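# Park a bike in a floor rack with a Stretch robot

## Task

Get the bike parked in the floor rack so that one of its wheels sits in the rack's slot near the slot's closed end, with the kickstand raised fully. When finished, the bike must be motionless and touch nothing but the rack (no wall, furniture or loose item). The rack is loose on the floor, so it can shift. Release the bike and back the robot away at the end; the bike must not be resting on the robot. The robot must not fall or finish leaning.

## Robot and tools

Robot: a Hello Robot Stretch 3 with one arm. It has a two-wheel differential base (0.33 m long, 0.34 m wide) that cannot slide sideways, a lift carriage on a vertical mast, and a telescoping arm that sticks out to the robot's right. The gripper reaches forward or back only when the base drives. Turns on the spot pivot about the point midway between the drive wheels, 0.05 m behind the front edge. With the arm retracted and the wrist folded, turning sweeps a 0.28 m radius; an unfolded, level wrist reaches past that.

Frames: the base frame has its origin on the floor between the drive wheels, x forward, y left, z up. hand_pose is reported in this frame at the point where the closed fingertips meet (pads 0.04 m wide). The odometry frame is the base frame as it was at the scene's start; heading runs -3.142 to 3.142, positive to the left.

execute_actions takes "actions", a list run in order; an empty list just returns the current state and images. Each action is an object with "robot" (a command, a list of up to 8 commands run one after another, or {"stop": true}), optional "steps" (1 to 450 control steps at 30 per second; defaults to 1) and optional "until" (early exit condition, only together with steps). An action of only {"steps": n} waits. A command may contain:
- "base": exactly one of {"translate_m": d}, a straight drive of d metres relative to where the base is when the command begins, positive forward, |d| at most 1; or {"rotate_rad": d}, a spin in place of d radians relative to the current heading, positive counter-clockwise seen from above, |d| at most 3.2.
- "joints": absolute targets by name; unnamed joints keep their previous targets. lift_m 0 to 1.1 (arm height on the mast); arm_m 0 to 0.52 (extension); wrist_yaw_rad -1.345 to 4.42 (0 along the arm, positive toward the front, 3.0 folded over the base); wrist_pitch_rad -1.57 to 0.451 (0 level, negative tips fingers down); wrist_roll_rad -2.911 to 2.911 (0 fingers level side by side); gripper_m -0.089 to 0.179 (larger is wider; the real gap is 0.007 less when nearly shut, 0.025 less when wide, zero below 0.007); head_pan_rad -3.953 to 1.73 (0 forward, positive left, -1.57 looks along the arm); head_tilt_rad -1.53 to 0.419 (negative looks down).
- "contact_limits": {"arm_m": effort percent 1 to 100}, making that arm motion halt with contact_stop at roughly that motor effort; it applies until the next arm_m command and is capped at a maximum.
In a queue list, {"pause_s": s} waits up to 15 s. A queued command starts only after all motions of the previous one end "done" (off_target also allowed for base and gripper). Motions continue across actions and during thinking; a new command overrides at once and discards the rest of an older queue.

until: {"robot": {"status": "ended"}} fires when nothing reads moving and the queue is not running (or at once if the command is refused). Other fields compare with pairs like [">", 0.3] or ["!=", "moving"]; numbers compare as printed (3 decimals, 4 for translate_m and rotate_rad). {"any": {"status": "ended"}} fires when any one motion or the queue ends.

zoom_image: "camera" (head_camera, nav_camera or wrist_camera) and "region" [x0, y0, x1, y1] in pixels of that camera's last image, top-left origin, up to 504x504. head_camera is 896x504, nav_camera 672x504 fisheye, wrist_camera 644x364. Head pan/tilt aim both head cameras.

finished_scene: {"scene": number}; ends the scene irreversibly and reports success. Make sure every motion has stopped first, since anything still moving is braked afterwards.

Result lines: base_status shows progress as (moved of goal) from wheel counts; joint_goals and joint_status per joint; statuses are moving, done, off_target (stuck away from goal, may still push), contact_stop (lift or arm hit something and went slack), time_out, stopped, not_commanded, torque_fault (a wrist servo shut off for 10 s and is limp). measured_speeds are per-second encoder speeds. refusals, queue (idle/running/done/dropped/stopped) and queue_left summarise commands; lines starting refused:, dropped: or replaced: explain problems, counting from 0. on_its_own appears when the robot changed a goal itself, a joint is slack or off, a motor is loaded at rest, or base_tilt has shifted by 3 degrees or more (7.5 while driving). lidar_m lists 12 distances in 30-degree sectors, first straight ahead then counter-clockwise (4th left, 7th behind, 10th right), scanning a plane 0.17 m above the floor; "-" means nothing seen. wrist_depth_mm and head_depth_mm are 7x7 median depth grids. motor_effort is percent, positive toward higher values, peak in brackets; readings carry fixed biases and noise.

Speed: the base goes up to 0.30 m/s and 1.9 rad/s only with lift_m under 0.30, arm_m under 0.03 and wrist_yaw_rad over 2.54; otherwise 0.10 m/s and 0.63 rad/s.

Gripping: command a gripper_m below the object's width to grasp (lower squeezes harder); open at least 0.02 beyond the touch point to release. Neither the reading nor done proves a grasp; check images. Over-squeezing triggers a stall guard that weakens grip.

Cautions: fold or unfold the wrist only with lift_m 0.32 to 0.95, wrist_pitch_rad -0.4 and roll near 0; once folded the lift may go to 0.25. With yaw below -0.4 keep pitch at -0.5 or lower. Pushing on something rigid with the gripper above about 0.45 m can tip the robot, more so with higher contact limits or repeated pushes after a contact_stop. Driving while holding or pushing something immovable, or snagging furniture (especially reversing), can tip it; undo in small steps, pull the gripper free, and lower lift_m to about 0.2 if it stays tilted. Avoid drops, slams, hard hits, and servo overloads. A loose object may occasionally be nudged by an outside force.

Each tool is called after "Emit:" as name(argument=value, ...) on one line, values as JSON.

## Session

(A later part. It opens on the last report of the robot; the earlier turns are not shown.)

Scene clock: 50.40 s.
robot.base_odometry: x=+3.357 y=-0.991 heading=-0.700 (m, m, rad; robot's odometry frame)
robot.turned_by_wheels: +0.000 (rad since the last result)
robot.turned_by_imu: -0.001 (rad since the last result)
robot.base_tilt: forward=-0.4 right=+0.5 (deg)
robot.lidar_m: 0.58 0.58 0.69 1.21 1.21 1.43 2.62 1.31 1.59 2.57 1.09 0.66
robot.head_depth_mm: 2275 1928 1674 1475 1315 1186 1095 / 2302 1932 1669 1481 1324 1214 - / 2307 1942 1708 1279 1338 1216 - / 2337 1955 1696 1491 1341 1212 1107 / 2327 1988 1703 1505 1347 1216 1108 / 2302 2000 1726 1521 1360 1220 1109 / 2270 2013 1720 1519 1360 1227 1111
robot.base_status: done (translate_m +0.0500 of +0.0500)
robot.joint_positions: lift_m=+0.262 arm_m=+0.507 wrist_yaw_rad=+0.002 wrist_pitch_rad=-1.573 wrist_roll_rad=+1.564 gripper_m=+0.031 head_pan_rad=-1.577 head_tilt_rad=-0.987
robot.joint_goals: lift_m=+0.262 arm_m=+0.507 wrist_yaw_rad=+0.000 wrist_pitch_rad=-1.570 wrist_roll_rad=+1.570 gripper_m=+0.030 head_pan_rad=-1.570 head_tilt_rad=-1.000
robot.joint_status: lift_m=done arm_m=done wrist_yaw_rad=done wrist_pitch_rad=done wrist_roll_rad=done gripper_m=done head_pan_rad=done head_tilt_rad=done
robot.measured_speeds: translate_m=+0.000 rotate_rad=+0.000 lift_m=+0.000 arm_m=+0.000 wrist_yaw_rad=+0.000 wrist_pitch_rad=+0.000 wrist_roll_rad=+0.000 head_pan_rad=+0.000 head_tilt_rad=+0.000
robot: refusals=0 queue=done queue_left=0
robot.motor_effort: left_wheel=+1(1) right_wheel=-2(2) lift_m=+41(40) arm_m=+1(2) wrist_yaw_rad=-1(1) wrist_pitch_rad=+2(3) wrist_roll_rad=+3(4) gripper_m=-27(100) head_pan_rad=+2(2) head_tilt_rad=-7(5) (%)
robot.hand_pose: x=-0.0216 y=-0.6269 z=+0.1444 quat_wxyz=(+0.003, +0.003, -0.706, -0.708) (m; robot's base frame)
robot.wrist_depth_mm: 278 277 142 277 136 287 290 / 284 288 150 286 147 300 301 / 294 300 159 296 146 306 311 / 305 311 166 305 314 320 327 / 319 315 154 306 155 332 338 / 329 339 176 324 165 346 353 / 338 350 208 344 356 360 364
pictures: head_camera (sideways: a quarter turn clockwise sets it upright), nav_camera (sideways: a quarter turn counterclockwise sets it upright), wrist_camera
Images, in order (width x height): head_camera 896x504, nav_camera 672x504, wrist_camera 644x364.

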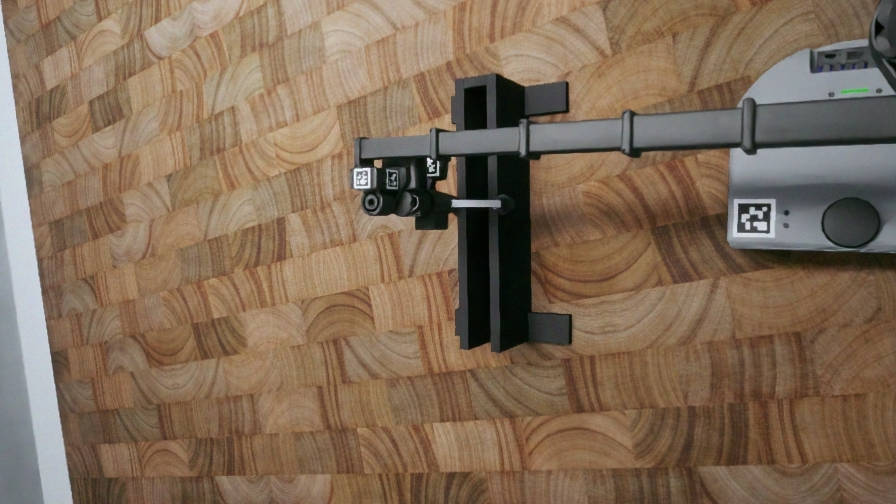

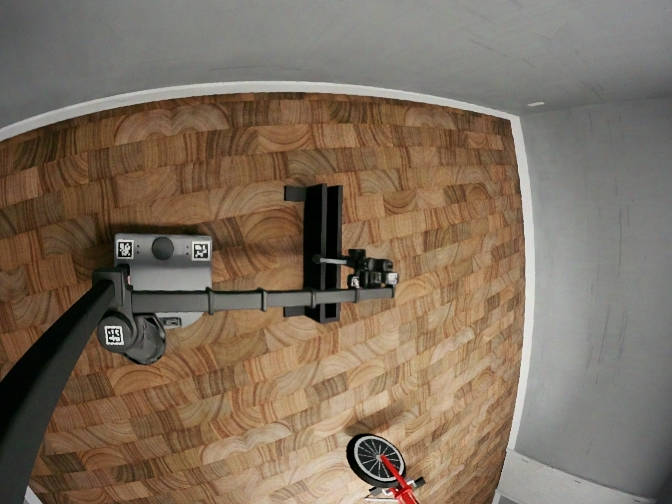

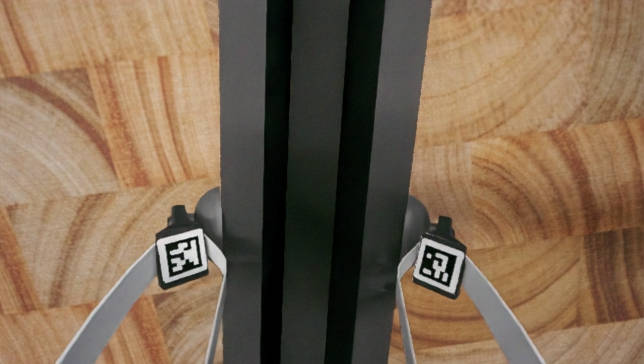

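Emit:
execute_actions(actions=[{"robot": [{"joints": {"gripper_m": -0.02}}, {"joints": {"lift_m": 0.30}}], "steps": 450, "until": {"robot": {"status": "ended"}}}, {"steps": 10}])

Scene clock: 52.90 s.
robot.base_odometry: x=+3.357 y=-0.991 heading=-0.700 (m, m, rad; robot's odometry frame)
robot.turned_by_wheels: +0.000 (rad since the last result)
robot.turned_by_imu: +0.000 (rad since the last result)
robot.base_tilt: forward=-0.4 right=+0.5 (deg)
robot.lidar_m: 0.58 0.58 0.69 1.21 1.21 1.43 2.61 1.30 1.59 2.56 1.10 0.66
robot.head_depth_mm: 2264 1915 1666 1481 1317 1193 1098 / 2282 1931 1689 1484 1325 1216 - / 2304 1953 1715 1366 1333 1214 - / 2304 1958 1692 1496 1334 1213 1109 / 2314 1972 1706 1502 1348 1216 1108 / 2303 1983 1723 1511 1345 1224 1109 / 2265 1993 1720 1516 1355 1225 1115
robot.base_status: done (translate_m +0.0500 of +0.0500)
robot.joint_positions: lift_m=+0.300 arm_m=+0.507 wrist_yaw_rad=-0.001 wrist_pitch_rad=-1.568 wrist_roll_rad=+1.569 gripper_m=-0.016 head_pan_rad=-1.577 head_tilt_rad=-0.989
robot.joint_goals: lift_m=+0.300 arm_m=+0.507 wrist_yaw_rad=+0.000 wrist_pitch_rad=-1.570 wrist_roll_rad=+1.570 gripper_m=-0.016 head_pan_rad=-1.570 head_tilt_rad=-1.000
robot.joint_status: lift_m=done arm_m=done wrist_yaw_rad=done wrist_pitch_rad=done wrist_roll_rad=done gripper_m=done head_pan_rad=done head_tilt_rad=done
robot.measured_speeds: translate_m=+0.000 rotate_rad=+0.000 lift_m=+0.000 arm_m=+0.000 wrist_yaw_rad=+0.000 wrist_pitch_rad=+0.000 wrist_roll_rad=+0.000 head_pan_rad=+0.000 head_tilt_rad=+0.000
robot: refusals=0 queue=done queue_left=0
robot.motor_effort: left_wheel=+1(3) right_wheel=-2(4) lift_m=+41(51) arm_m=+2(2) wrist_yaw_rad=+1(1) wrist_pitch_rad=-1(12) wrist_roll_rad=+0(3) gripper_m=-7(100) head_pan_rad=+3(4) head_tilt_rad=-4(6) (%)
robot.hand_pose: x=-0.0215 y=-0.6280 z=+0.1823 quat_wxyz=(+0.001, +0.000, -0.708, -0.706) (m; robot's base frame)
robot.wrist_depth_mm: 316 314 313 308 314 323 327 / 323 326 324 322 332 335 339 / 335 338 333 333 342 347 352 / 347 351 342 302 359 367 366 / 358 365 365 - 368 373 384 / 375 380 374 374 386 391 392 / 384 395 269 331 402 404 412
pictures: head_camera (sideways: a quarter turn clockwise sets it upright), nav_camera (sideways: a quarter turn counterclockwise sets it upright), wrist_camera
Images, in order (width x height): head_camera 896x504, nav_camera 672x504, wrist_camera 644x364.

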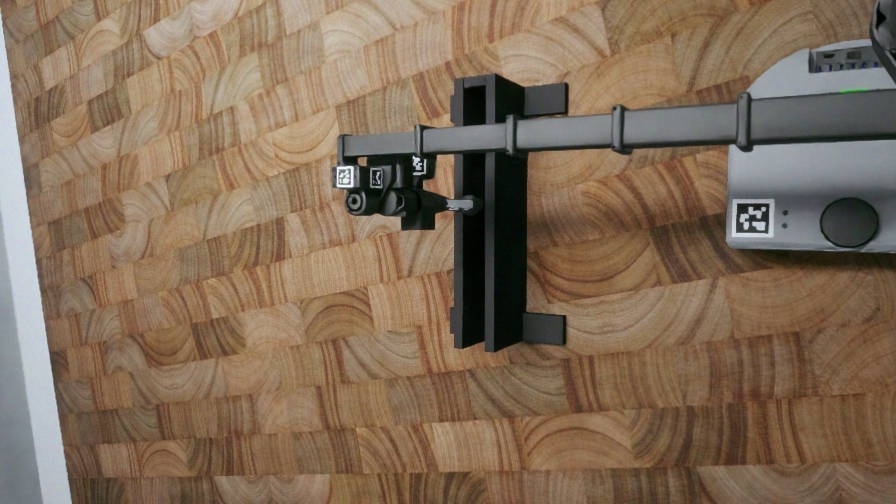

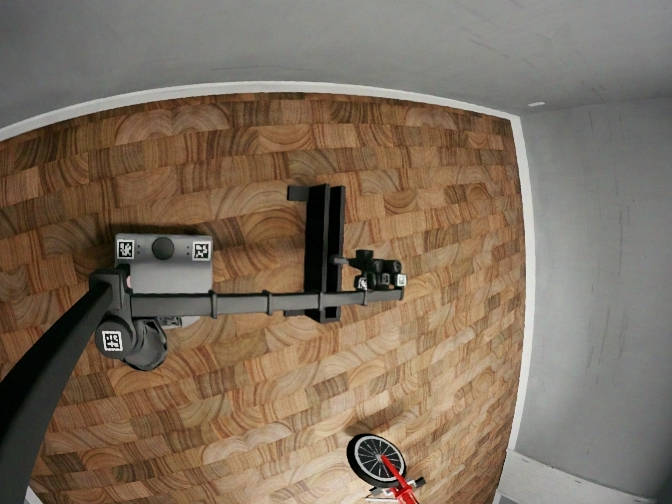

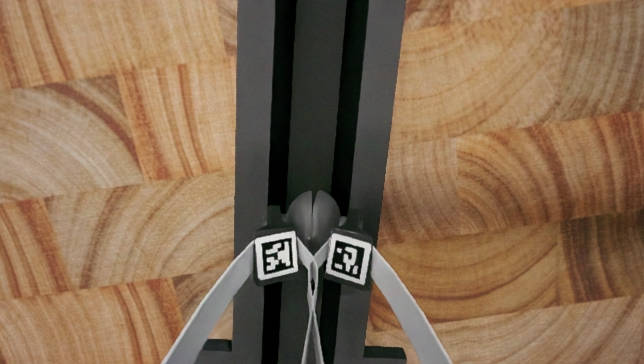

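Emit:
execute_actions(actions=[{"robot": [{"base": {"translate_m": -0.19}, "joints": {"gripper_m": 0.05, "arm_m": 0.468, "lift_m": 0.32}}], "steps": 450, "until": {"robot": {"status": "ended"}}}])

Scene clock: 58.20 s.
robot.base_odometry: x=+3.212 y=-0.868 heading=-0.700 (m, m, rad; robot's odometry frame)
robot.turned_by_wheels: +0.000 (rad since the last result)
robot.turned_by_imu: -0.002 (rad since the last result)
robot.base_tilt: forward=-0.4 right=+0.5 (deg)
robot.lidar_m: 0.76 0.77 0.90 1.17 1.17 1.38 2.52 1.16 1.22 2.61 1.45 0.87
robot.head_depth_mm: 2273 1914 1666 1477 1317 1187 1106 / 2280 1931 1682 1480 1327 1213 - / 2292 1944 1707 1295 1324 1215 - / 2317 1958 1695 1490 1342 1206 1103 / 2355 1968 1722 1503 1349 1213 1108 / 2321 1991 1704 1516 1344 1218 1106 / 2314 1998 1722 1528 1360 1229 1117
robot.base_status: done (translate_m -0.1900 of -0.1900)
robot.joint_positions: lift_m=+0.320 arm_m=+0.468 wrist_yaw_rad=-0.001 wrist_pitch_rad=-1.568 wrist_roll_rad=+1.569 gripper_m=+0.050 head_pan_rad=-1.577 head_tilt_rad=-0.989
robot.joint_goals: lift_m=+0.320 arm_m=+0.468 wrist_yaw_rad=+0.000 wrist_pitch_rad=-1.570 wrist_roll_rad=+1.570 gripper_m=+0.050 head_pan_rad=-1.570 head_tilt_rad=-1.000
robot.joint_status: lift_m=done arm_m=done wrist_yaw_rad=done wrist_pitch_rad=done wrist_roll_rad=done gripper_m=done head_pan_rad=done head_tilt_rad=done
robot.measured_speeds: translate_m=+0.000 rotate_rad=+0.000 lift_m=+0.000 arm_m=+0.000 wrist_yaw_rad=+0.000 wrist_pitch_rad=+0.000 wrist_roll_rad=+0.000 head_pan_rad=+0.000 head_tilt_rad=+0.000
robot: refusals=0 queue=done queue_left=0
robot.motor_effort: left_wheel=+1(1) right_wheel=-1(7) lift_m=+41(41) arm_m=-2(2) wrist_yaw_rad=+1(1) wrist_pitch_rad=-1(1) wrist_roll_rad=+0(0) gripper_m=+0(85) head_pan_rad=+2(3) head_tilt_rad=-6(6) (%)
robot.hand_pose: x=-0.0215 y=-0.5896 z=+0.2022 quat_wxyz=(+0.001, +0.000, -0.708, -0.706) (m; robot's base frame)
robot.wrist_depth_mm: 329 334 336 340 336 345 351 / 342 343 347 345 354 353 360 / 354 352 200 342 362 369 372 / 371 367 255 372 378 381 384 / 383 387 213 388 394 398 405 / 398 399 283 400 413 415 415 / 416 416 294 418 433 434 443
pictures: head_camera (sideways: a quarter turn clockwise sets it upright), nav_camera (sideways: a quarter turn counterclockwise sets it upright), wrist_camera
Images, in order (width x height): head_camera 896x504, nav_camera 672x504, wrist_camera 644x364.

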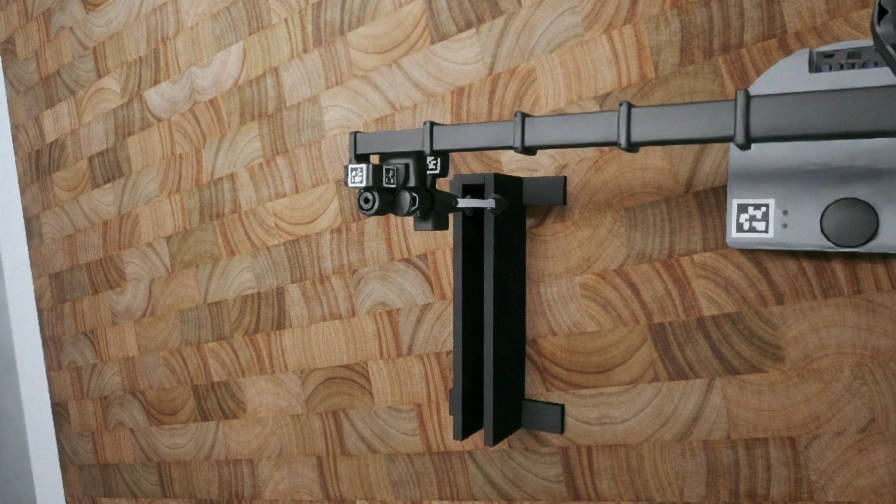

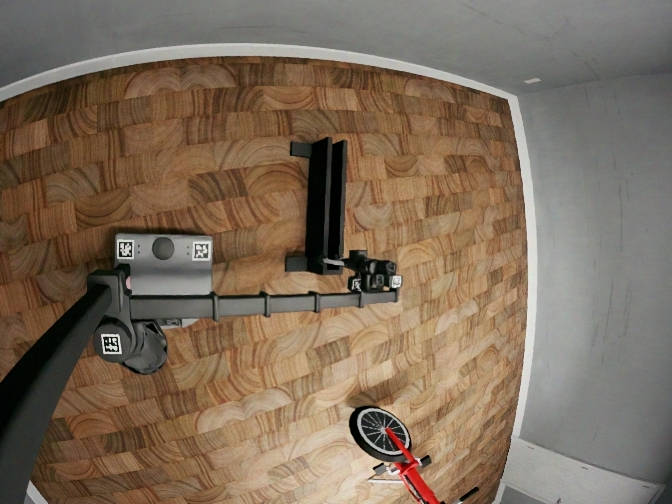

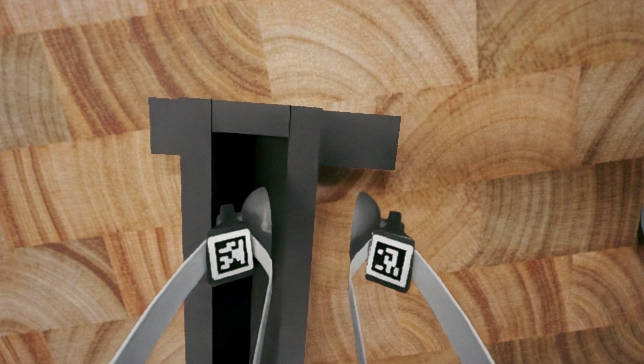

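Emit:
execute_actions(actions=[{"robot": [{"joints": {"arm_m": 0.475}}, {"joints": {"lift_m": 0.245}}, {"joints": {"gripper_m": -0.04}}], "steps": 450, "until": {"robot": {"status": "ended"}}}])

Scene clock: 61.57 s.
robot.base_odometry: x=+3.212 y=-0.868 heading=-0.700 (m, m, rad; robot's odometry frame)
robot.turned_by_wheels: +0.000 (rad since the last result)
robot.turned_by_imu: +0.000 (rad since the last result)
robot.base_tilt: forward=-0.4 right=+0.5 (deg)
robot.lidar_m: 0.77 0.76 0.90 1.17 1.17 1.38 2.51 1.16 1.21 2.61 1.45 0.87
robot.head_depth_mm: 2248 1929 1675 1466 1316 1189 1099 / 2280 1937 1669 1482 1325 1209 - / 2312 1936 1694 - 1321 1218 - / 2313 1951 1698 1499 1333 1209 1105 / 2344 1973 1703 1500 1346 1212 1104 / 2315 1995 1710 1499 1351 1223 1109 / 2284 2020 1725 1519 1359 1227 1117
robot.base_status: done (translate_m -0.1900 of -0.1900)
robot.joint_positions: lift_m=+0.245 arm_m=+0.475 wrist_yaw_rad=-0.002 wrist_pitch_rad=-1.560 wrist_roll_rad=+1.570 gripper_m=-0.039 head_pan_rad=-1.577 head_tilt_rad=-0.989
robot.joint_goals: lift_m=+0.245 arm_m=+0.475 wrist_yaw_rad=+0.000 wrist_pitch_rad=-1.570 wrist_roll_rad=+1.570 gripper_m=-0.040 head_pan_rad=-1.570 head_tilt_rad=-1.000
robot.joint_status: lift_m=done arm_m=done wrist_yaw_rad=done wrist_pitch_rad=done wrist_roll_rad=done gripper_m=done head_pan_rad=done head_tilt_rad=done
robot.measured_speeds: translate_m=+0.000 rotate_rad=+0.000 lift_m=+0.000 arm_m=+0.000 wrist_yaw_rad=+0.000 wrist_pitch_rad=+0.000 wrist_roll_rad=+0.000 head_pan_rad=+0.000 head_tilt_rad=+0.000
robot: refusals=0 queue=done queue_left=0
robot.motor_effort: left_wheel=+1(1) right_wheel=-3(3) lift_m=+39(38) arm_m=+2(4) wrist_yaw_rad=+2(2) wrist_pitch_rad=-5(5) wrist_roll_rad=+0(0) gripper_m=-20(94) head_pan_rad=+2(2) head_tilt_rad=-6(7) (%)
robot.hand_pose: x=-0.0215 y=-0.5981 z=+0.1272 quat_wxyz=(+0.000, +0.000, -0.711, -0.704) (m; robot's base frame)
robot.wrist_depth_mm: 262 264 265 265 270 271 272 / 271 272 272 276 276 283 282 / 280 121 122 123 269 288 292 / 294 128 226 129 298 301 303 / 302 133 188 132 308 312 312 / 314 138 248 311 325 322 328 / 324 323 260 234 337 338 343
pictures: head_camera (sideways: a quarter turn clockwise sets it upright), nav_camera (sideways: a quarter turn counterclockwise sets it upright), wrist_camera
Images, in order (width x height): head_camera 896x504, nav_camera 672x504, wrist_camera 644x364.

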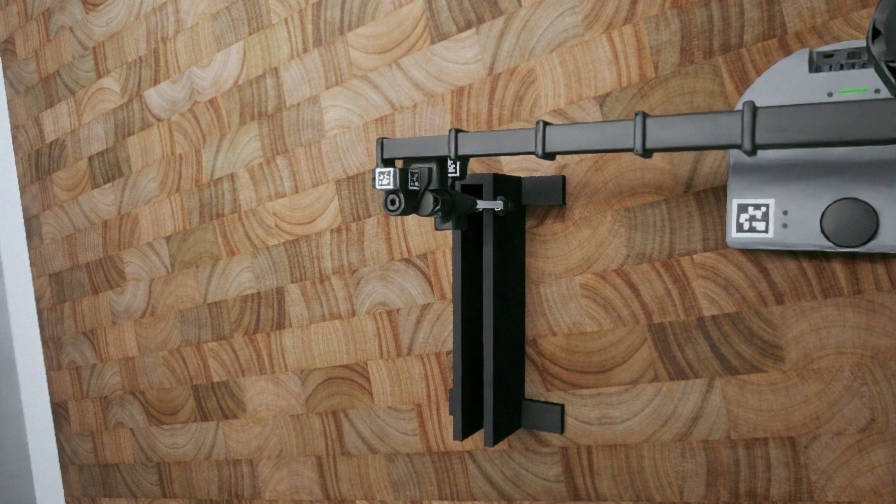

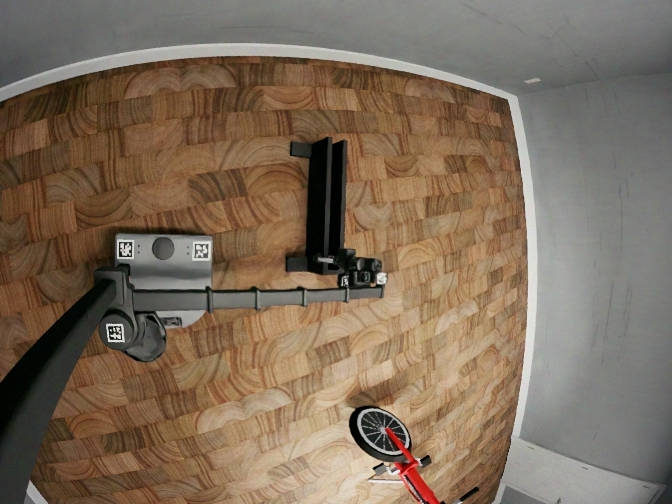

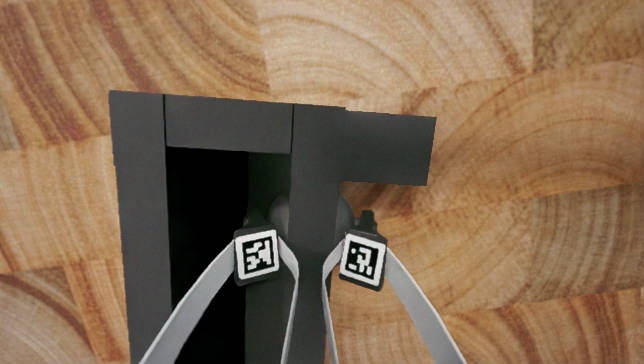

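Emit:
execute_actions(actions=[{"robot": [{"joints": {"arm_m": 0.375, "wrist_roll_rad": 1.79}}], "steps": 450, "until": {"robot": {"status": "ended"}}}])

Scene clock: 63.50 s.
robot.base_odometry: x=+3.212 y=-0.868 heading=-0.700 (m, m, rad; robot's odometry frame)
robot.turned_by_wheels: +0.000 (rad since the last result)
robot.turned_by_imu: +0.000 (rad since the last result)
robot.base_tilt: forward=-0.4 right=+0.4 (deg)
robot.lidar_m: 0.76 0.76 0.90 1.17 1.17 1.38 2.52 1.16 1.21 2.61 1.45 0.87
robot.head_depth_mm: 2274 1922 1668 1467 1325 1196 1099 / 2282 1941 1675 1476 1324 1214 - / 2322 1962 1683 1539 1283 1218 - / 2317 1966 1695 1499 1298 1213 1118 / 2337 1976 1712 1499 1321 1215 1109 / 2320 1977 1716 1512 1352 1218 1112 / 2308 1991 1715 1530 1360 1222 1120
robot.base_status: done (translate_m -0.1900 of -0.1900)
robot.joint_positions: lift_m=+0.245 arm_m=+0.375 wrist_yaw_rad=-0.004 wrist_pitch_rad=-1.557 wrist_roll_rad=+1.794 gripper_m=-0.036 head_pan_rad=-1.577 head_tilt_rad=-0.989
robot.joint_goals: lift_m=+0.245 arm_m=+0.375 wrist_yaw_rad=+0.000 wrist_pitch_rad=-1.570 wrist_roll_rad=+1.790 gripper_m=-0.037 head_pan_rad=-1.570 head_tilt_rad=-1.000
robot.joint_status: lift_m=done arm_m=done wrist_yaw_rad=done wrist_pitch_rad=done wrist_roll_rad=done gripper_m=done head_pan_rad=done head_tilt_rad=done
robot.measured_speeds: translate_m=+0.000 rotate_rad=+0.000 lift_m=+0.000 arm_m=+0.000 wrist_yaw_rad=+0.000 wrist_pitch_rad=+0.000 wrist_roll_rad=+0.000 head_pan_rad=+0.000 head_tilt_rad=+0.000
robot: refusals=0 queue=done queue_left=0
robot.motor_effort: left_wheel=+2(2) right_wheel=-5(5) lift_m=+38(38) arm_m=-2(4) wrist_yaw_rad=+3(11) wrist_pitch_rad=-6(6) wrist_roll_rad=-3(26) gripper_m=-19(22) head_pan_rad=+2(3) head_tilt_rad=-5(4) (%)
robot.hand_pose: x=-0.0214 y=-0.4994 z=+0.1271 quat_wxyz=(-0.080, -0.080, -0.707, -0.698) (m; robot's base frame)
robot.wrist_depth_mm: 263 265 266 268 270 269 269 / 271 272 274 276 277 279 279 / 283 122 122 123 270 287 290 / 292 128 224 128 296 300 300 / 302 133 187 132 311 314 315 / 317 140 246 311 323 322 329 / 325 324 253 322 340 336 341
pictures: head_camera (sideways: a quarter turn clockwise sets it upright), nav_camera (sideways: a quarter turn counterclockwise sets it upright), wrist_camera
Images, in order (width x height): head_camera 896x504, nav_camera 672x504, wrist_camera 644x364.

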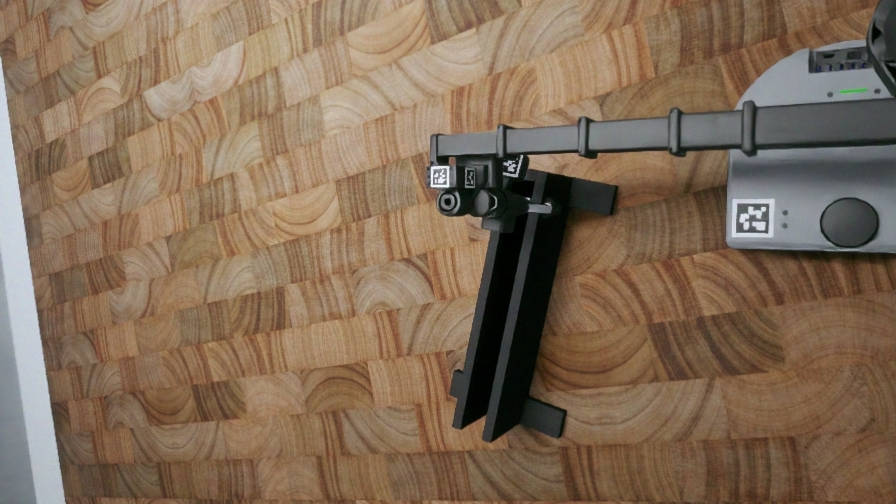

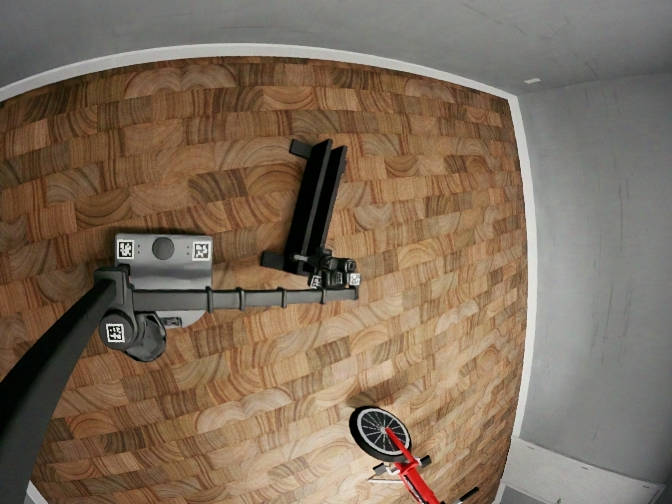

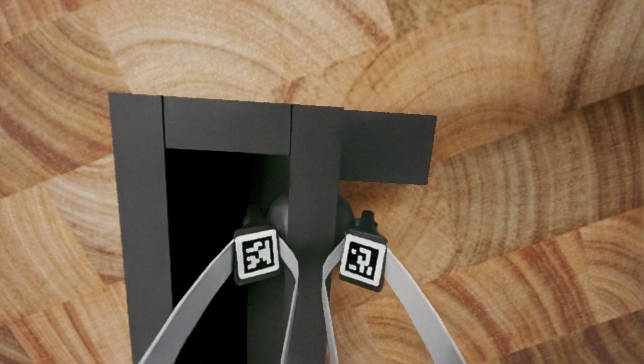

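Emit:
execute_actions(actions=[{"robot": [{"joints": {"wrist_roll_rad": 2.1}}], "steps": 150, "until": {"robot": {"status": "ended"}}}])

Scene clock: 64.77 s.
robot.base_odometry: x=+3.212 y=-0.868 heading=-0.700 (m, m, rad; robot's odometry frame)
robot.turned_by_wheels: +0.000 (rad since the last result)
robot.turned_by_imu: +0.000 (rad since the last result)
robot.base_tilt: forward=-0.5 right=+0.5 (deg)
robot.lidar_m: 0.77 0.76 0.90 1.17 1.17 1.38 2.51 1.16 1.22 2.61 1.45 0.87
robot.head_depth_mm: 2279 1922 1670 1471 1320 1196 1103 / 2305 1934 1674 1482 1326 1214 - / 2320 1930 1689 1549 1286 1224 - / 2331 1961 1679 1500 1295 1207 1112 / 2340 1974 1705 1499 1320 1218 1109 / 2313 1998 1717 1523 1350 1219 1112 / 2301 1997 1727 1517 1352 1218 1111
robot.base_status: done (translate_m -0.1900 of -0.1900)
robot.joint_positions: lift_m=+0.245 arm_m=+0.375 wrist_yaw_rad=+0.019 wrist_pitch_rad=-1.567 wrist_roll_rad=+2.050 gripper_m=-0.033 head_pan_rad=-1.577 head_tilt_rad=-0.989
robot.joint_goals: lift_m=+0.245 arm_m=+0.375 wrist_yaw_rad=+0.000 wrist_pitch_rad=-1.570 wrist_roll_rad=+2.100 gripper_m=-0.034 head_pan_rad=-1.570 head_tilt_rad=-1.000
robot.joint_status: lift_m=done arm_m=done wrist_yaw_rad=done wrist_pitch_rad=done wrist_roll_rad=off_target gripper_m=done head_pan_rad=done head_tilt_rad=done
robot.measured_speeds: translate_m=+0.000 rotate_rad=+0.000 lift_m=+0.000 arm_m=+0.000 wrist_yaw_rad=+0.000 wrist_pitch_rad=+0.000 wrist_roll_rad=+0.000 head_pan_rad=+0.000 head_tilt_rad=+0.000
robot: refusals=0 queue=dropped queue_left=0
robot.on_its_own: gripper_m is held at -0.034, not at your -0.040, by its stall guard, which is still easing; wrist_yaw_rad is at rest, and its effort (-15) is outside its rest range (-12 to +12)
robot.motor_effort: left_wheel=+2(2) right_wheel=-5(5) lift_m=+39(38) arm_m=-1(2) wrist_yaw_rad=-15(15) wrist_pitch_rad=-2(7) wrist_roll_rad=+28(32) gripper_m=-20(22) head_pan_rad=+3(3) head_tilt_rad=-5(5) (%)
robot.hand_pose: x=-0.0219 y=-0.4968 z=+0.1273 quat_wxyz=(-0.161, -0.161, -0.690, -0.687) (m; robot's base frame)
robot.wrist_depth_mm: 258 264 264 265 267 272 273 / 270 274 275 276 278 279 282 / 279 125 125 260 267 294 292 / 291 128 201 131 299 300 304 / 301 134 174 135 312 315 318 / 316 140 203 307 324 326 333 / 326 326 192 320 338 338 345
pictures: head_camera (sideways: a quarter turn clockwise sets it upright), nav_camera (sideways: a quarter turn counterclockwise sets it upright), wrist_camera
Images, in order (width x height): head_camera 896x504, nav_camera 672x504, wrist_camera 644x364.

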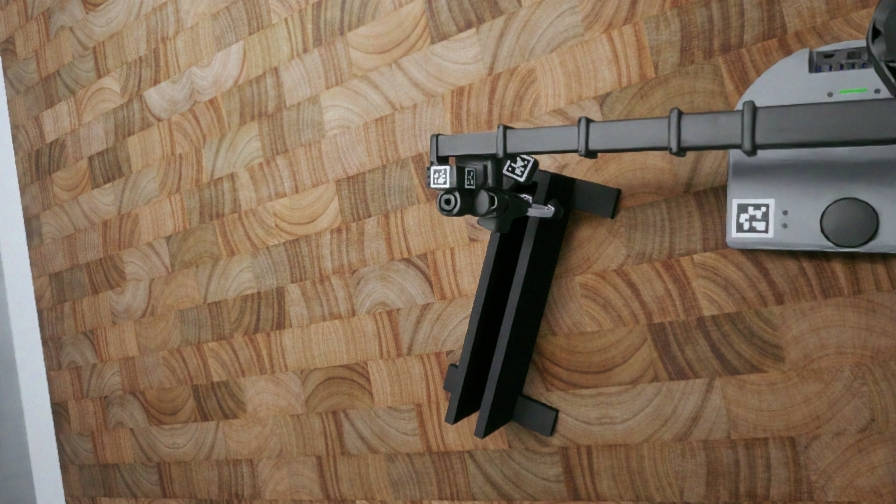

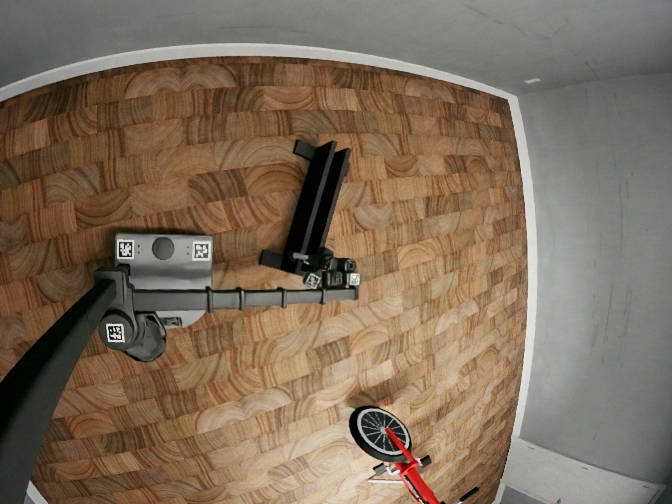

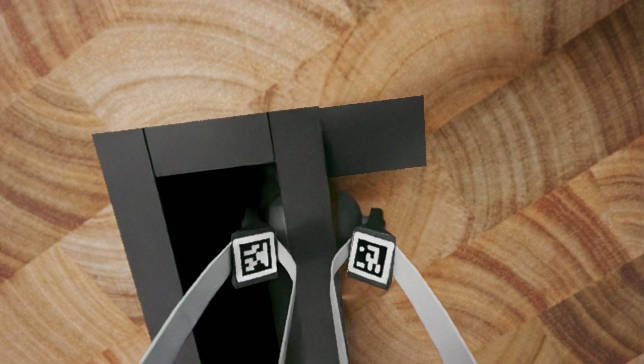

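Emit:
execute_actions(actions=[{"robot": [{"base": {"translate_m": 0.07}, "joints": {"arm_m": 0.225, "wrist_roll_rad": 2.3}}], "steps": 150, "until": {"robot": {"status": "ended"}}}])

Scene clock: 67.07 s.
robot.base_odometry: x=+3.266 y=-0.913 heading=-0.700 (m, m, rad; robot's odometry frame)
robot.turned_by_wheels: +0.000 (rad since the last result)
robot.turned_by_imu: +0.000 (rad since the last result)
robot.base_tilt: forward=-0.4 right=+0.5 (deg)
robot.lidar_m: 0.70 0.70 0.82 1.18 1.19 1.40 2.55 1.21 1.35 2.59 1.32 0.79
robot.head_depth_mm: 2280 1923 1662 1475 1317 1201 1101 / 2286 1927 1680 1485 1330 1215 - / 2312 1941 1695 1482 - 1209 - / 2326 1958 1681 1502 1272 1207 1109 / 2334 1981 1713 1485 1325 1214 1114 / 2292 1970 1719 1503 1352 1214 1107 / 2305 2000 1736 1512 1360 1226 1112
robot.base_status: done (translate_m +0.0700 of +0.0700)
robot.joint_positions: lift_m=+0.245 arm_m=+0.225 wrist_yaw_rad=-0.004 wrist_pitch_rad=-1.550 wrist_roll_rad=+2.306 gripper_m=-0.030 head_pan_rad=-1.577 head_tilt_rad=-0.989
robot.joint_goals: lift_m=+0.245 arm_m=+0.225 wrist_yaw_rad=+0.000 wrist_pitch_rad=-1.570 wrist_roll_rad=+2.300 gripper_m=-0.031 head_pan_rad=-1.570 head_tilt_rad=-1.000
robot.joint_status: lift_m=done arm_m=done wrist_yaw_rad=done wrist_pitch_rad=done wrist_roll_rad=done gripper_m=done head_pan_rad=done head_tilt_rad=done
robot.measured_speeds: translate_m=+0.000 rotate_rad=+0.000 lift_m=+0.000 arm_m=+0.000 wrist_yaw_rad=+0.000 wrist_pitch_rad=+0.000 wrist_roll_rad=+0.000 head_pan_rad=+0.000 head_tilt_rad=+0.000
robot: refusals=0 queue=done queue_left=0
robot.on_its_own: gripper_m is held at -0.031, not at your -0.040, by its stall guard, which is not easing now
robot.motor_effort: left_wheel=+1(7) right_wheel=-3(7) lift_m=+38(38) arm_m=-2(2) wrist_yaw_rad=+4(17) wrist_pitch_rad=-10(10) wrist_roll_rad=-4(36) gripper_m=-17(21) head_pan_rad=+1(3) head_tilt_rad=-5(6) (%)
robot.hand_pose: x=-0.0213 y=-0.3512 z=+0.1270 quat_wxyz=(-0.258, -0.253, -0.666, -0.653) (m; robot's base frame)
robot.wrist_depth_mm: 261 262 263 265 267 - - / 272 272 274 276 276 278 - / 284 122 123 123 269 290 293 / 297 128 224 130 298 299 299 / 305 134 175 133 311 313 311 / 320 143 241 312 324 321 328 / 330 326 246 327 339 339 343
pictures: head_camera (sideways: a quarter turn clockwise sets it upright), nav_camera (sideways: a quarter turn counterclockwise sets it upright), wrist_camera
Images, in order (width x height): head_camera 896x504, nav_camera 672x504, wrist_camera 644x364.

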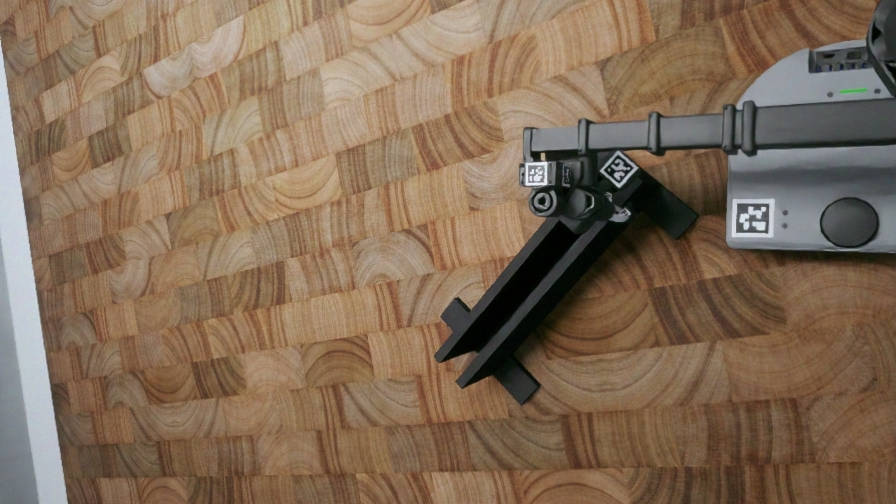

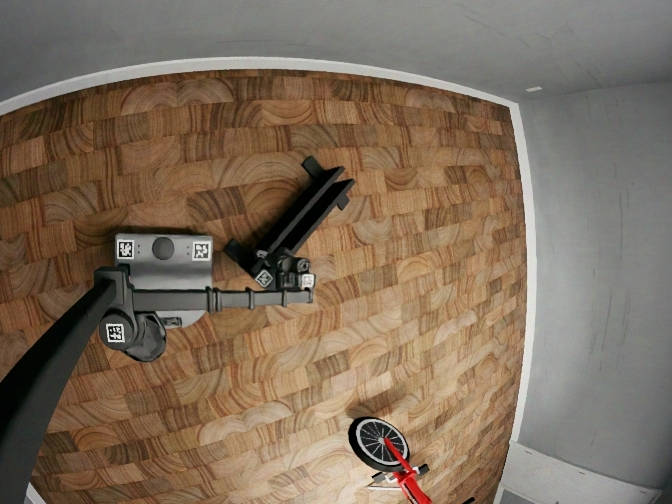

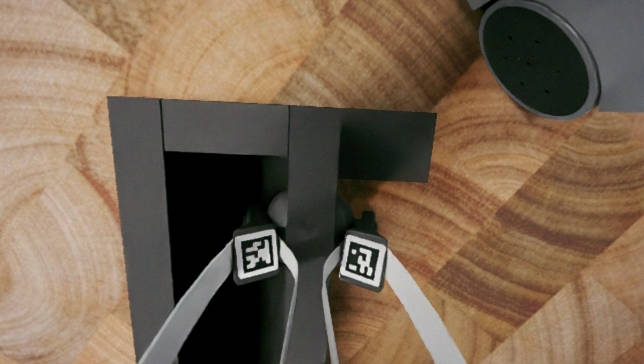

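Emit:
execute_actions(actions=[{"robot": [{"base": {"translate_m": 0.2}, "joints": {"arm_m": 0.19, "wrist_roll_rad": 2.85}}], "steps": 200, "until": {"robot": {"status": "ended"}}}])

Scene clock: 71.10 s.
robot.base_odometry: x=+3.419 y=-1.042 heading=-0.700 (m, m, rad; robot's odometry frame)
robot.turned_by_wheels: +0.000 (rad since the last result)
robot.turned_by_imu: +0.000 (rad since the last result)
robot.base_tilt: forward=-0.5 right=+0.4 (deg)
robot.lidar_m: 0.50 0.50 0.60 1.08 1.23 1.46 2.65 1.37 2.90 2.55 0.95 0.57
robot.head_depth_mm: 2243 1922 1666 1464 1318 1188 1097 / 2268 1942 1691 1485 1322 1224 - / 2309 1937 1682 1473 1369 1203 - / 2296 1964 1695 1451 1318 1205 1111 / 2294 1976 1707 1499 1342 1216 1111 / 2298 1994 1717 1510 1352 1220 1111 / 2281 1999 1737 1526 1352 1226 1112
robot.base_status: done (translate_m +0.2000 of +0.2000)
robot.joint_positions: lift_m=+0.245 arm_m=+0.190 wrist_yaw_rad=-0.010 wrist_pitch_rad=-1.565 wrist_roll_rad=+2.870 gripper_m=-0.030 head_pan_rad=-1.577 head_tilt_rad=-0.989
robot.joint_goals: lift_m=+0.245 arm_m=+0.190 wrist_yaw_rad=+0.000 wrist_pitch_rad=-1.570 wrist_roll_rad=+2.850 gripper_m=-0.031 head_pan_rad=-1.570 head_tilt_rad=-1.000
robot.joint_status: lift_m=done arm_m=done wrist_yaw_rad=done wrist_pitch_rad=done wrist_roll_rad=done gripper_m=done head_pan_rad=done head_tilt_rad=done
robot.measured_speeds: translate_m=+0.000 rotate_rad=+0.000 lift_m=+0.000 arm_m=+0.000 wrist_yaw_rad=+0.000 wrist_pitch_rad=+0.000 wrist_roll_rad=+0.000 head_pan_rad=+0.000 head_tilt_rad=+0.000
robot: refusals=0 queue=done queue_left=0
robot.on_its_own: gripper_m is held at -0.031, not at your -0.040, by its stall guard, which is not easing now
robot.motor_effort: left_wheel=-1(6) right_wheel=+2(5) lift_m=+40(38) arm_m=-1(1) wrist_yaw_rad=+8(18) wrist_pitch_rad=-3(10) wrist_roll_rad=-11(37) gripper_m=-19(23) head_pan_rad=+3(3) head_tilt_rad=-5(4) (%)
robot.hand_pose: x=-0.0211 y=-0.3123 z=+0.1273 quat_wxyz=(-0.431, -0.429, -0.563, -0.559) (m; robot's base frame)
robot.wrist_depth_mm: 260 265 266 268 271 270 270 / 273 269 274 277 279 279 282 / 281 123 123 125 270 290 293 / 294 129 228 130 298 305 306 / 306 135 183 134 313 312 319 / 316 140 273 142 324 327 330 / 327 325 289 239 342 346 349
pictures: head_camera (sideways: a quarter turn clockwise sets it upright), nav_camera (sideways: a quarter turn counterclockwise sets it upright), wrist_camera
Images, in order (width x height): head_camera 896x504, nav_camera 672x504, wrist_camera 644x364.

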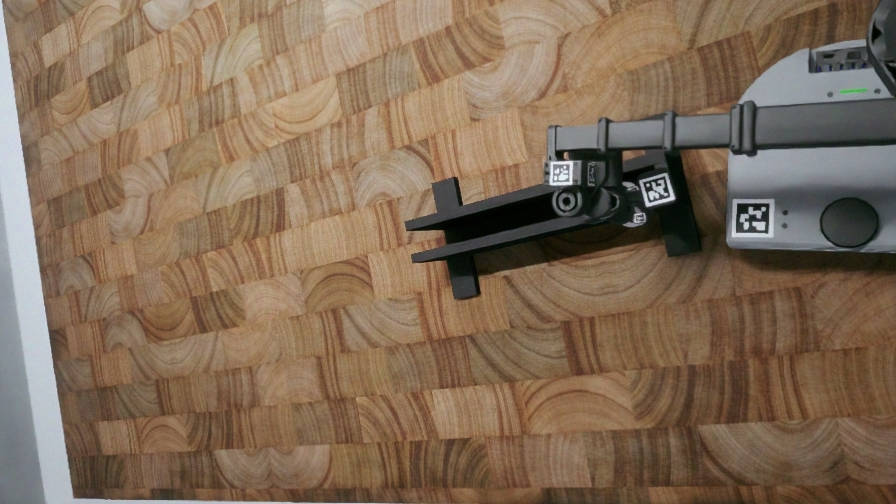

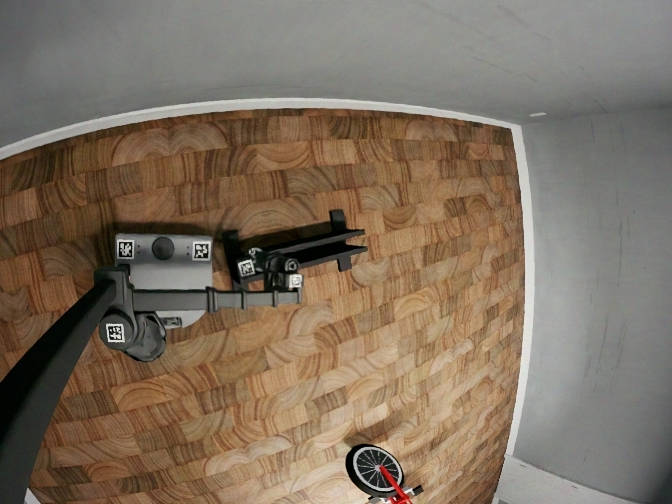

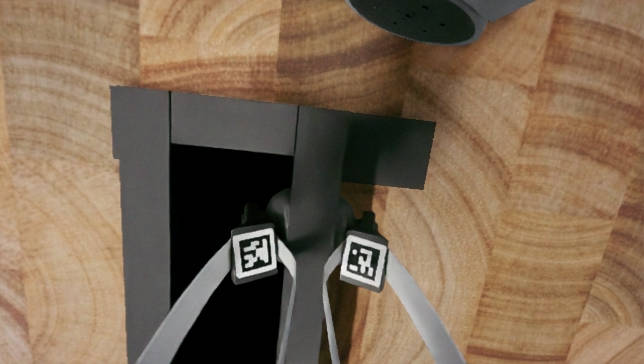

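Emit:
execute_actions(actions=[{"robot": [{"base": {"translate_m": 0.27}, "joints": {"arm_m": 0.22, "wrist_yaw_rad": -0.65}}], "steps": 200, "until": {"robot": {"status": "ended"}}}])

Scene clock: 75.17 s.
robot.base_odometry: x=+3.625 y=-1.216 heading=-0.700 (m, m, rad; robot's odometry frame)
robot.turned_by_wheels: +0.000 (rad since the last result)
robot.turned_by_imu: +0.001 (rad since the last result)
robot.base_tilt: forward=-0.5 right=+0.4 (deg)
robot.lidar_m: 0.24 0.24 0.28 0.52 1.29 1.53 2.78 1.59 2.82 2.49 0.45 0.27
robot.head_depth_mm: 2269 1924 1676 1470 1311 1189 1098 / 2289 1925 1665 1445 1322 1215 - / 2290 1950 1671 1485 1271 1201 - / 2314 1955 1698 1494 1350 1206 1110 / 2289 1979 1712 1494 1350 1209 1109 / 2236 1969 1666 1437 1215 1049 900 / 1510 1235 1047 906 794 711 640
robot.base_status: done (translate_m +0.2700 of +0.2700)
robot.joint_positions: lift_m=+0.245 arm_m=+0.220 wrist_yaw_rad=-0.660 wrist_pitch_rad=-1.546 wrist_roll_rad=+2.871 gripper_m=-0.030 head_pan_rad=-1.577 head_tilt_rad=-0.989
robot.joint_goals: lift_m=+0.245 arm_m=+0.220 wrist_yaw_rad=-0.650 wrist_pitch_rad=-1.570 wrist_roll_rad=+2.850 gripper_m=-0.031 head_pan_rad=-1.570 head_tilt_rad=-1.000
robot.joint_status: lift_m=done arm_m=done wrist_yaw_rad=done wrist_pitch_rad=done wrist_roll_rad=done gripper_m=done head_pan_rad=done head_tilt_rad=done
robot.measured_speeds: translate_m=+0.000 rotate_rad=+0.000 lift_m=+0.000 arm_m=+0.000 wrist_yaw_rad=+0.000 wrist_pitch_rad=+0.000 wrist_roll_rad=+0.000 head_pan_rad=+0.000 head_tilt_rad=+0.000
robot: refusals=0 queue=done queue_left=0
robot.on_its_own: gripper_m is held at -0.031, not at your -0.040, by its stall guard, which is not easing now
robot.motor_effort: left_wheel=-1(6) right_wheel=+2(7) lift_m=+38(40) arm_m=+2(4) wrist_yaw_rad=+8(18) wrist_pitch_rad=-11(11) wrist_roll_rad=-12(22) gripper_m=-19(21) head_pan_rad=+2(3) head_tilt_rad=-6(6) (%)
robot.hand_pose: x=-0.0102 y=-0.3506 z=+0.1269 quat_wxyz=(-0.590, -0.585, -0.402, -0.386) (m; robot's base frame)
robot.wrist_depth_mm: 262 259 262 264 265 265 269 / 270 269 270 272 275 275 277 / 282 124 124 125 271 289 290 / 294 129 225 131 296 300 304 / 303 136 183 135 314 312 315 / 319 144 276 143 327 327 335 / 338 334 294 332 344 344 347
pictures: head_camera (sideways: a quarter turn clockwise sets it upright), nav_camera (sideways: a quarter turn counterclockwise sets it upright), wrist_camera
Images, in order (width x height): head_camera 896x504, nav_camera 672x504, wrist_camera 644x364.

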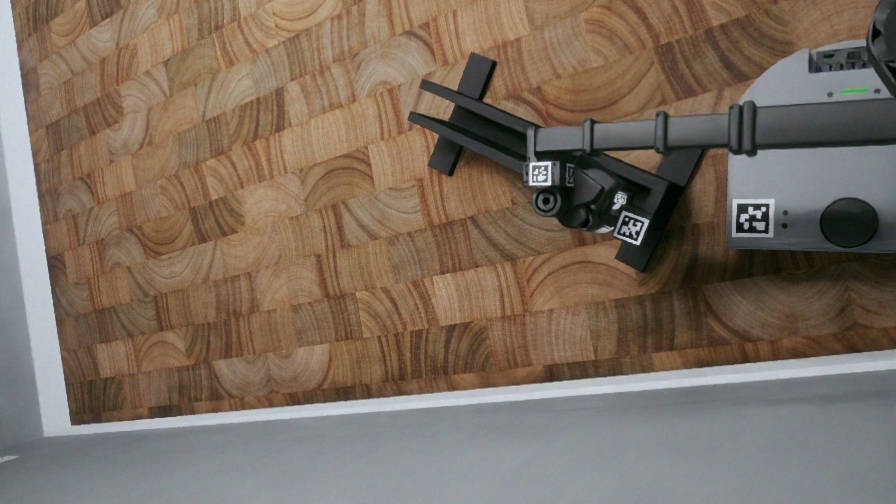

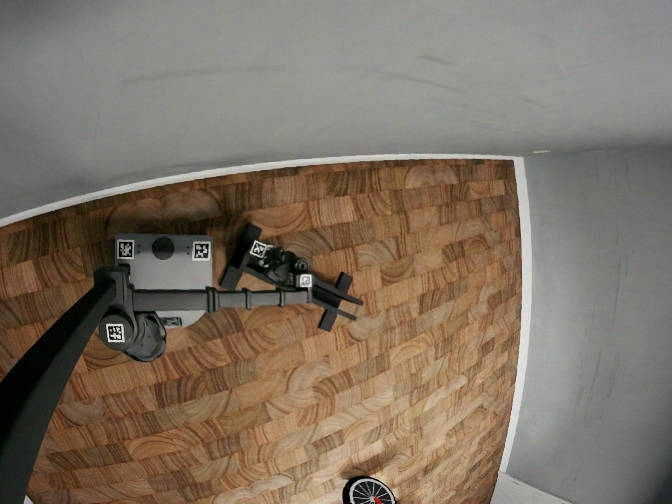

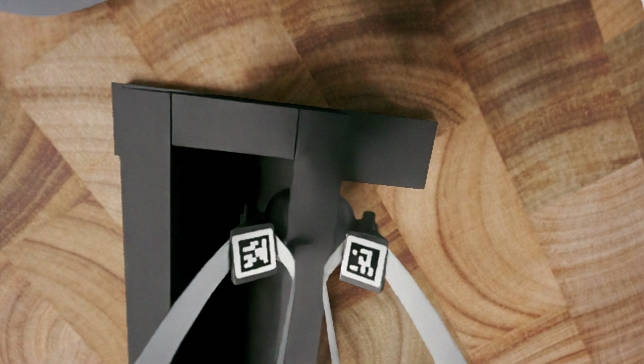

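Emit:
execute_actions(actions=[{"robot": [{"base": {"translate_m": 0.09}, "joints": {"arm_m": 0.43, "wrist_yaw_rad": -1.3}}], "steps": 200, "until": {"robot": {"status": "ended"}}}])

Scene clock: 77.90 s.
robot.base_odometry: x=+3.694 y=-1.274 heading=-0.700 (m, m, rad; robot's odometry frame)
robot.turned_by_wheels: +0.000 (rad since the last result)
robot.turned_by_imu: +0.000 (rad since the last result)
robot.base_tilt: forward=-0.4 right=+0.5 (deg)
robot.lidar_m: 0.15 0.15 0.18 0.33 1.31 1.54 2.83 1.68 2.80 2.47 0.29 0.17
robot.head_depth_mm: 2283 1932 1662 1393 1316 1192 1102 / 2273 1933 1677 1413 1326 1212 - / 2308 1959 1699 1482 1292 1219 - / 2273 1939 1711 1510 1316 1208 1111 / 2275 1983 1697 1497 1321 1160 979 / 2203 1779 1271 980 798 668 577 / 964 791 668 579 509 454 408
robot.base_status: done (translate_m +0.0900 of +0.0900)
robot.joint_positions: lift_m=+0.245 arm_m=+0.430 wrist_yaw_rad=-1.311 wrist_pitch_rad=-1.566 wrist_roll_rad=+2.873 gripper_m=-0.030 head_pan_rad=-1.577 head_tilt_rad=-0.989
robot.joint_goals: lift_m=+0.245 arm_m=+0.430 wrist_yaw_rad=-1.300 wrist_pitch_rad=-1.570 wrist_roll_rad=+2.850 gripper_m=-0.031 head_pan_rad=-1.570 head_tilt_rad=-1.000
robot.joint_status: lift_m=done arm_m=done wrist_yaw_rad=done wrist_pitch_rad=done wrist_roll_rad=done gripper_m=done head_pan_rad=done head_tilt_rad=done
robot.measured_speeds: translate_m=+0.000 rotate_rad=+0.000 lift_m=+0.000 arm_m=+0.000 wrist_yaw_rad=+0.000 wrist_pitch_rad=+0.000 wrist_roll_rad=+0.000 head_pan_rad=+0.000 head_tilt_rad=+0.000
robot: refusals=0 queue=done queue_left=0
robot.on_its_own: gripper_m is held at -0.031, not at your -0.040, by its stall guard, which is not easing now
robot.motor_effort: left_wheel=+0(6) right_wheel=-2(7) lift_m=+39(38) arm_m=+2(2) wrist_yaw_rad=+9(17) wrist_pitch_rad=-2(12) wrist_roll_rad=-13(21) gripper_m=-18(20) head_pan_rad=+2(3) head_tilt_rad=-4(5) (%)
robot.hand_pose: x=+0.0010 y=-0.5688 z=+0.1273 quat_wxyz=(-0.682, -0.683, -0.186, -0.183) (m; robot's base frame)
robot.wrist_depth_mm: 260 261 263 264 268 268 270 / 271 267 272 273 276 279 280 / 279 125 125 126 282 294 292 / 293 130 223 131 297 302 305 / 299 135 184 136 313 313 313 / 316 141 286 143 325 328 329 / 329 325 306 335 338 342 347
pictures: head_camera (sideways: a quarter turn clockwise sets it upright), nav_camera (sideways: a quarter turn counterclockwise sets it upright), wrist_camera
Images, in order (width x height): head_camera 896x504, nav_camera 672x504, wrist_camera 644x364.

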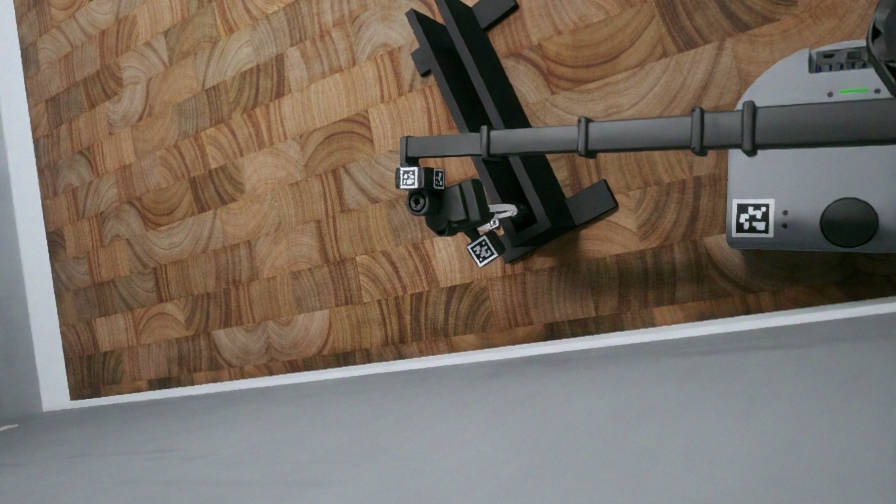

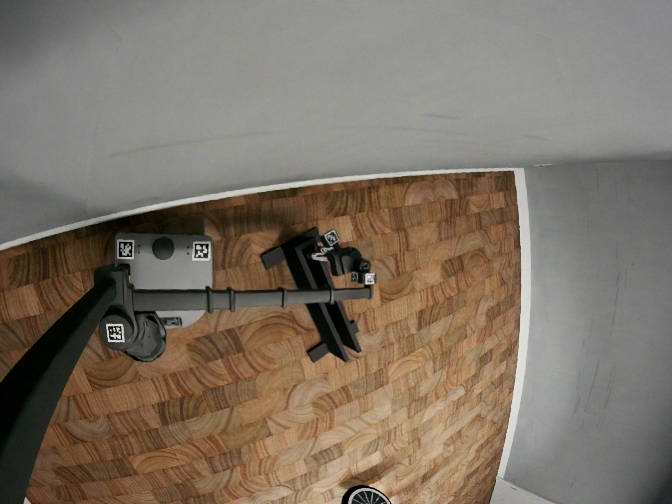

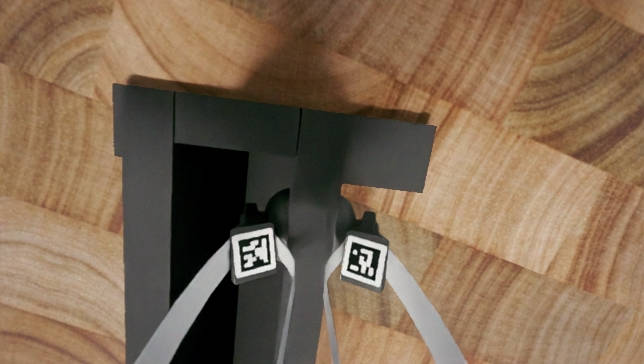

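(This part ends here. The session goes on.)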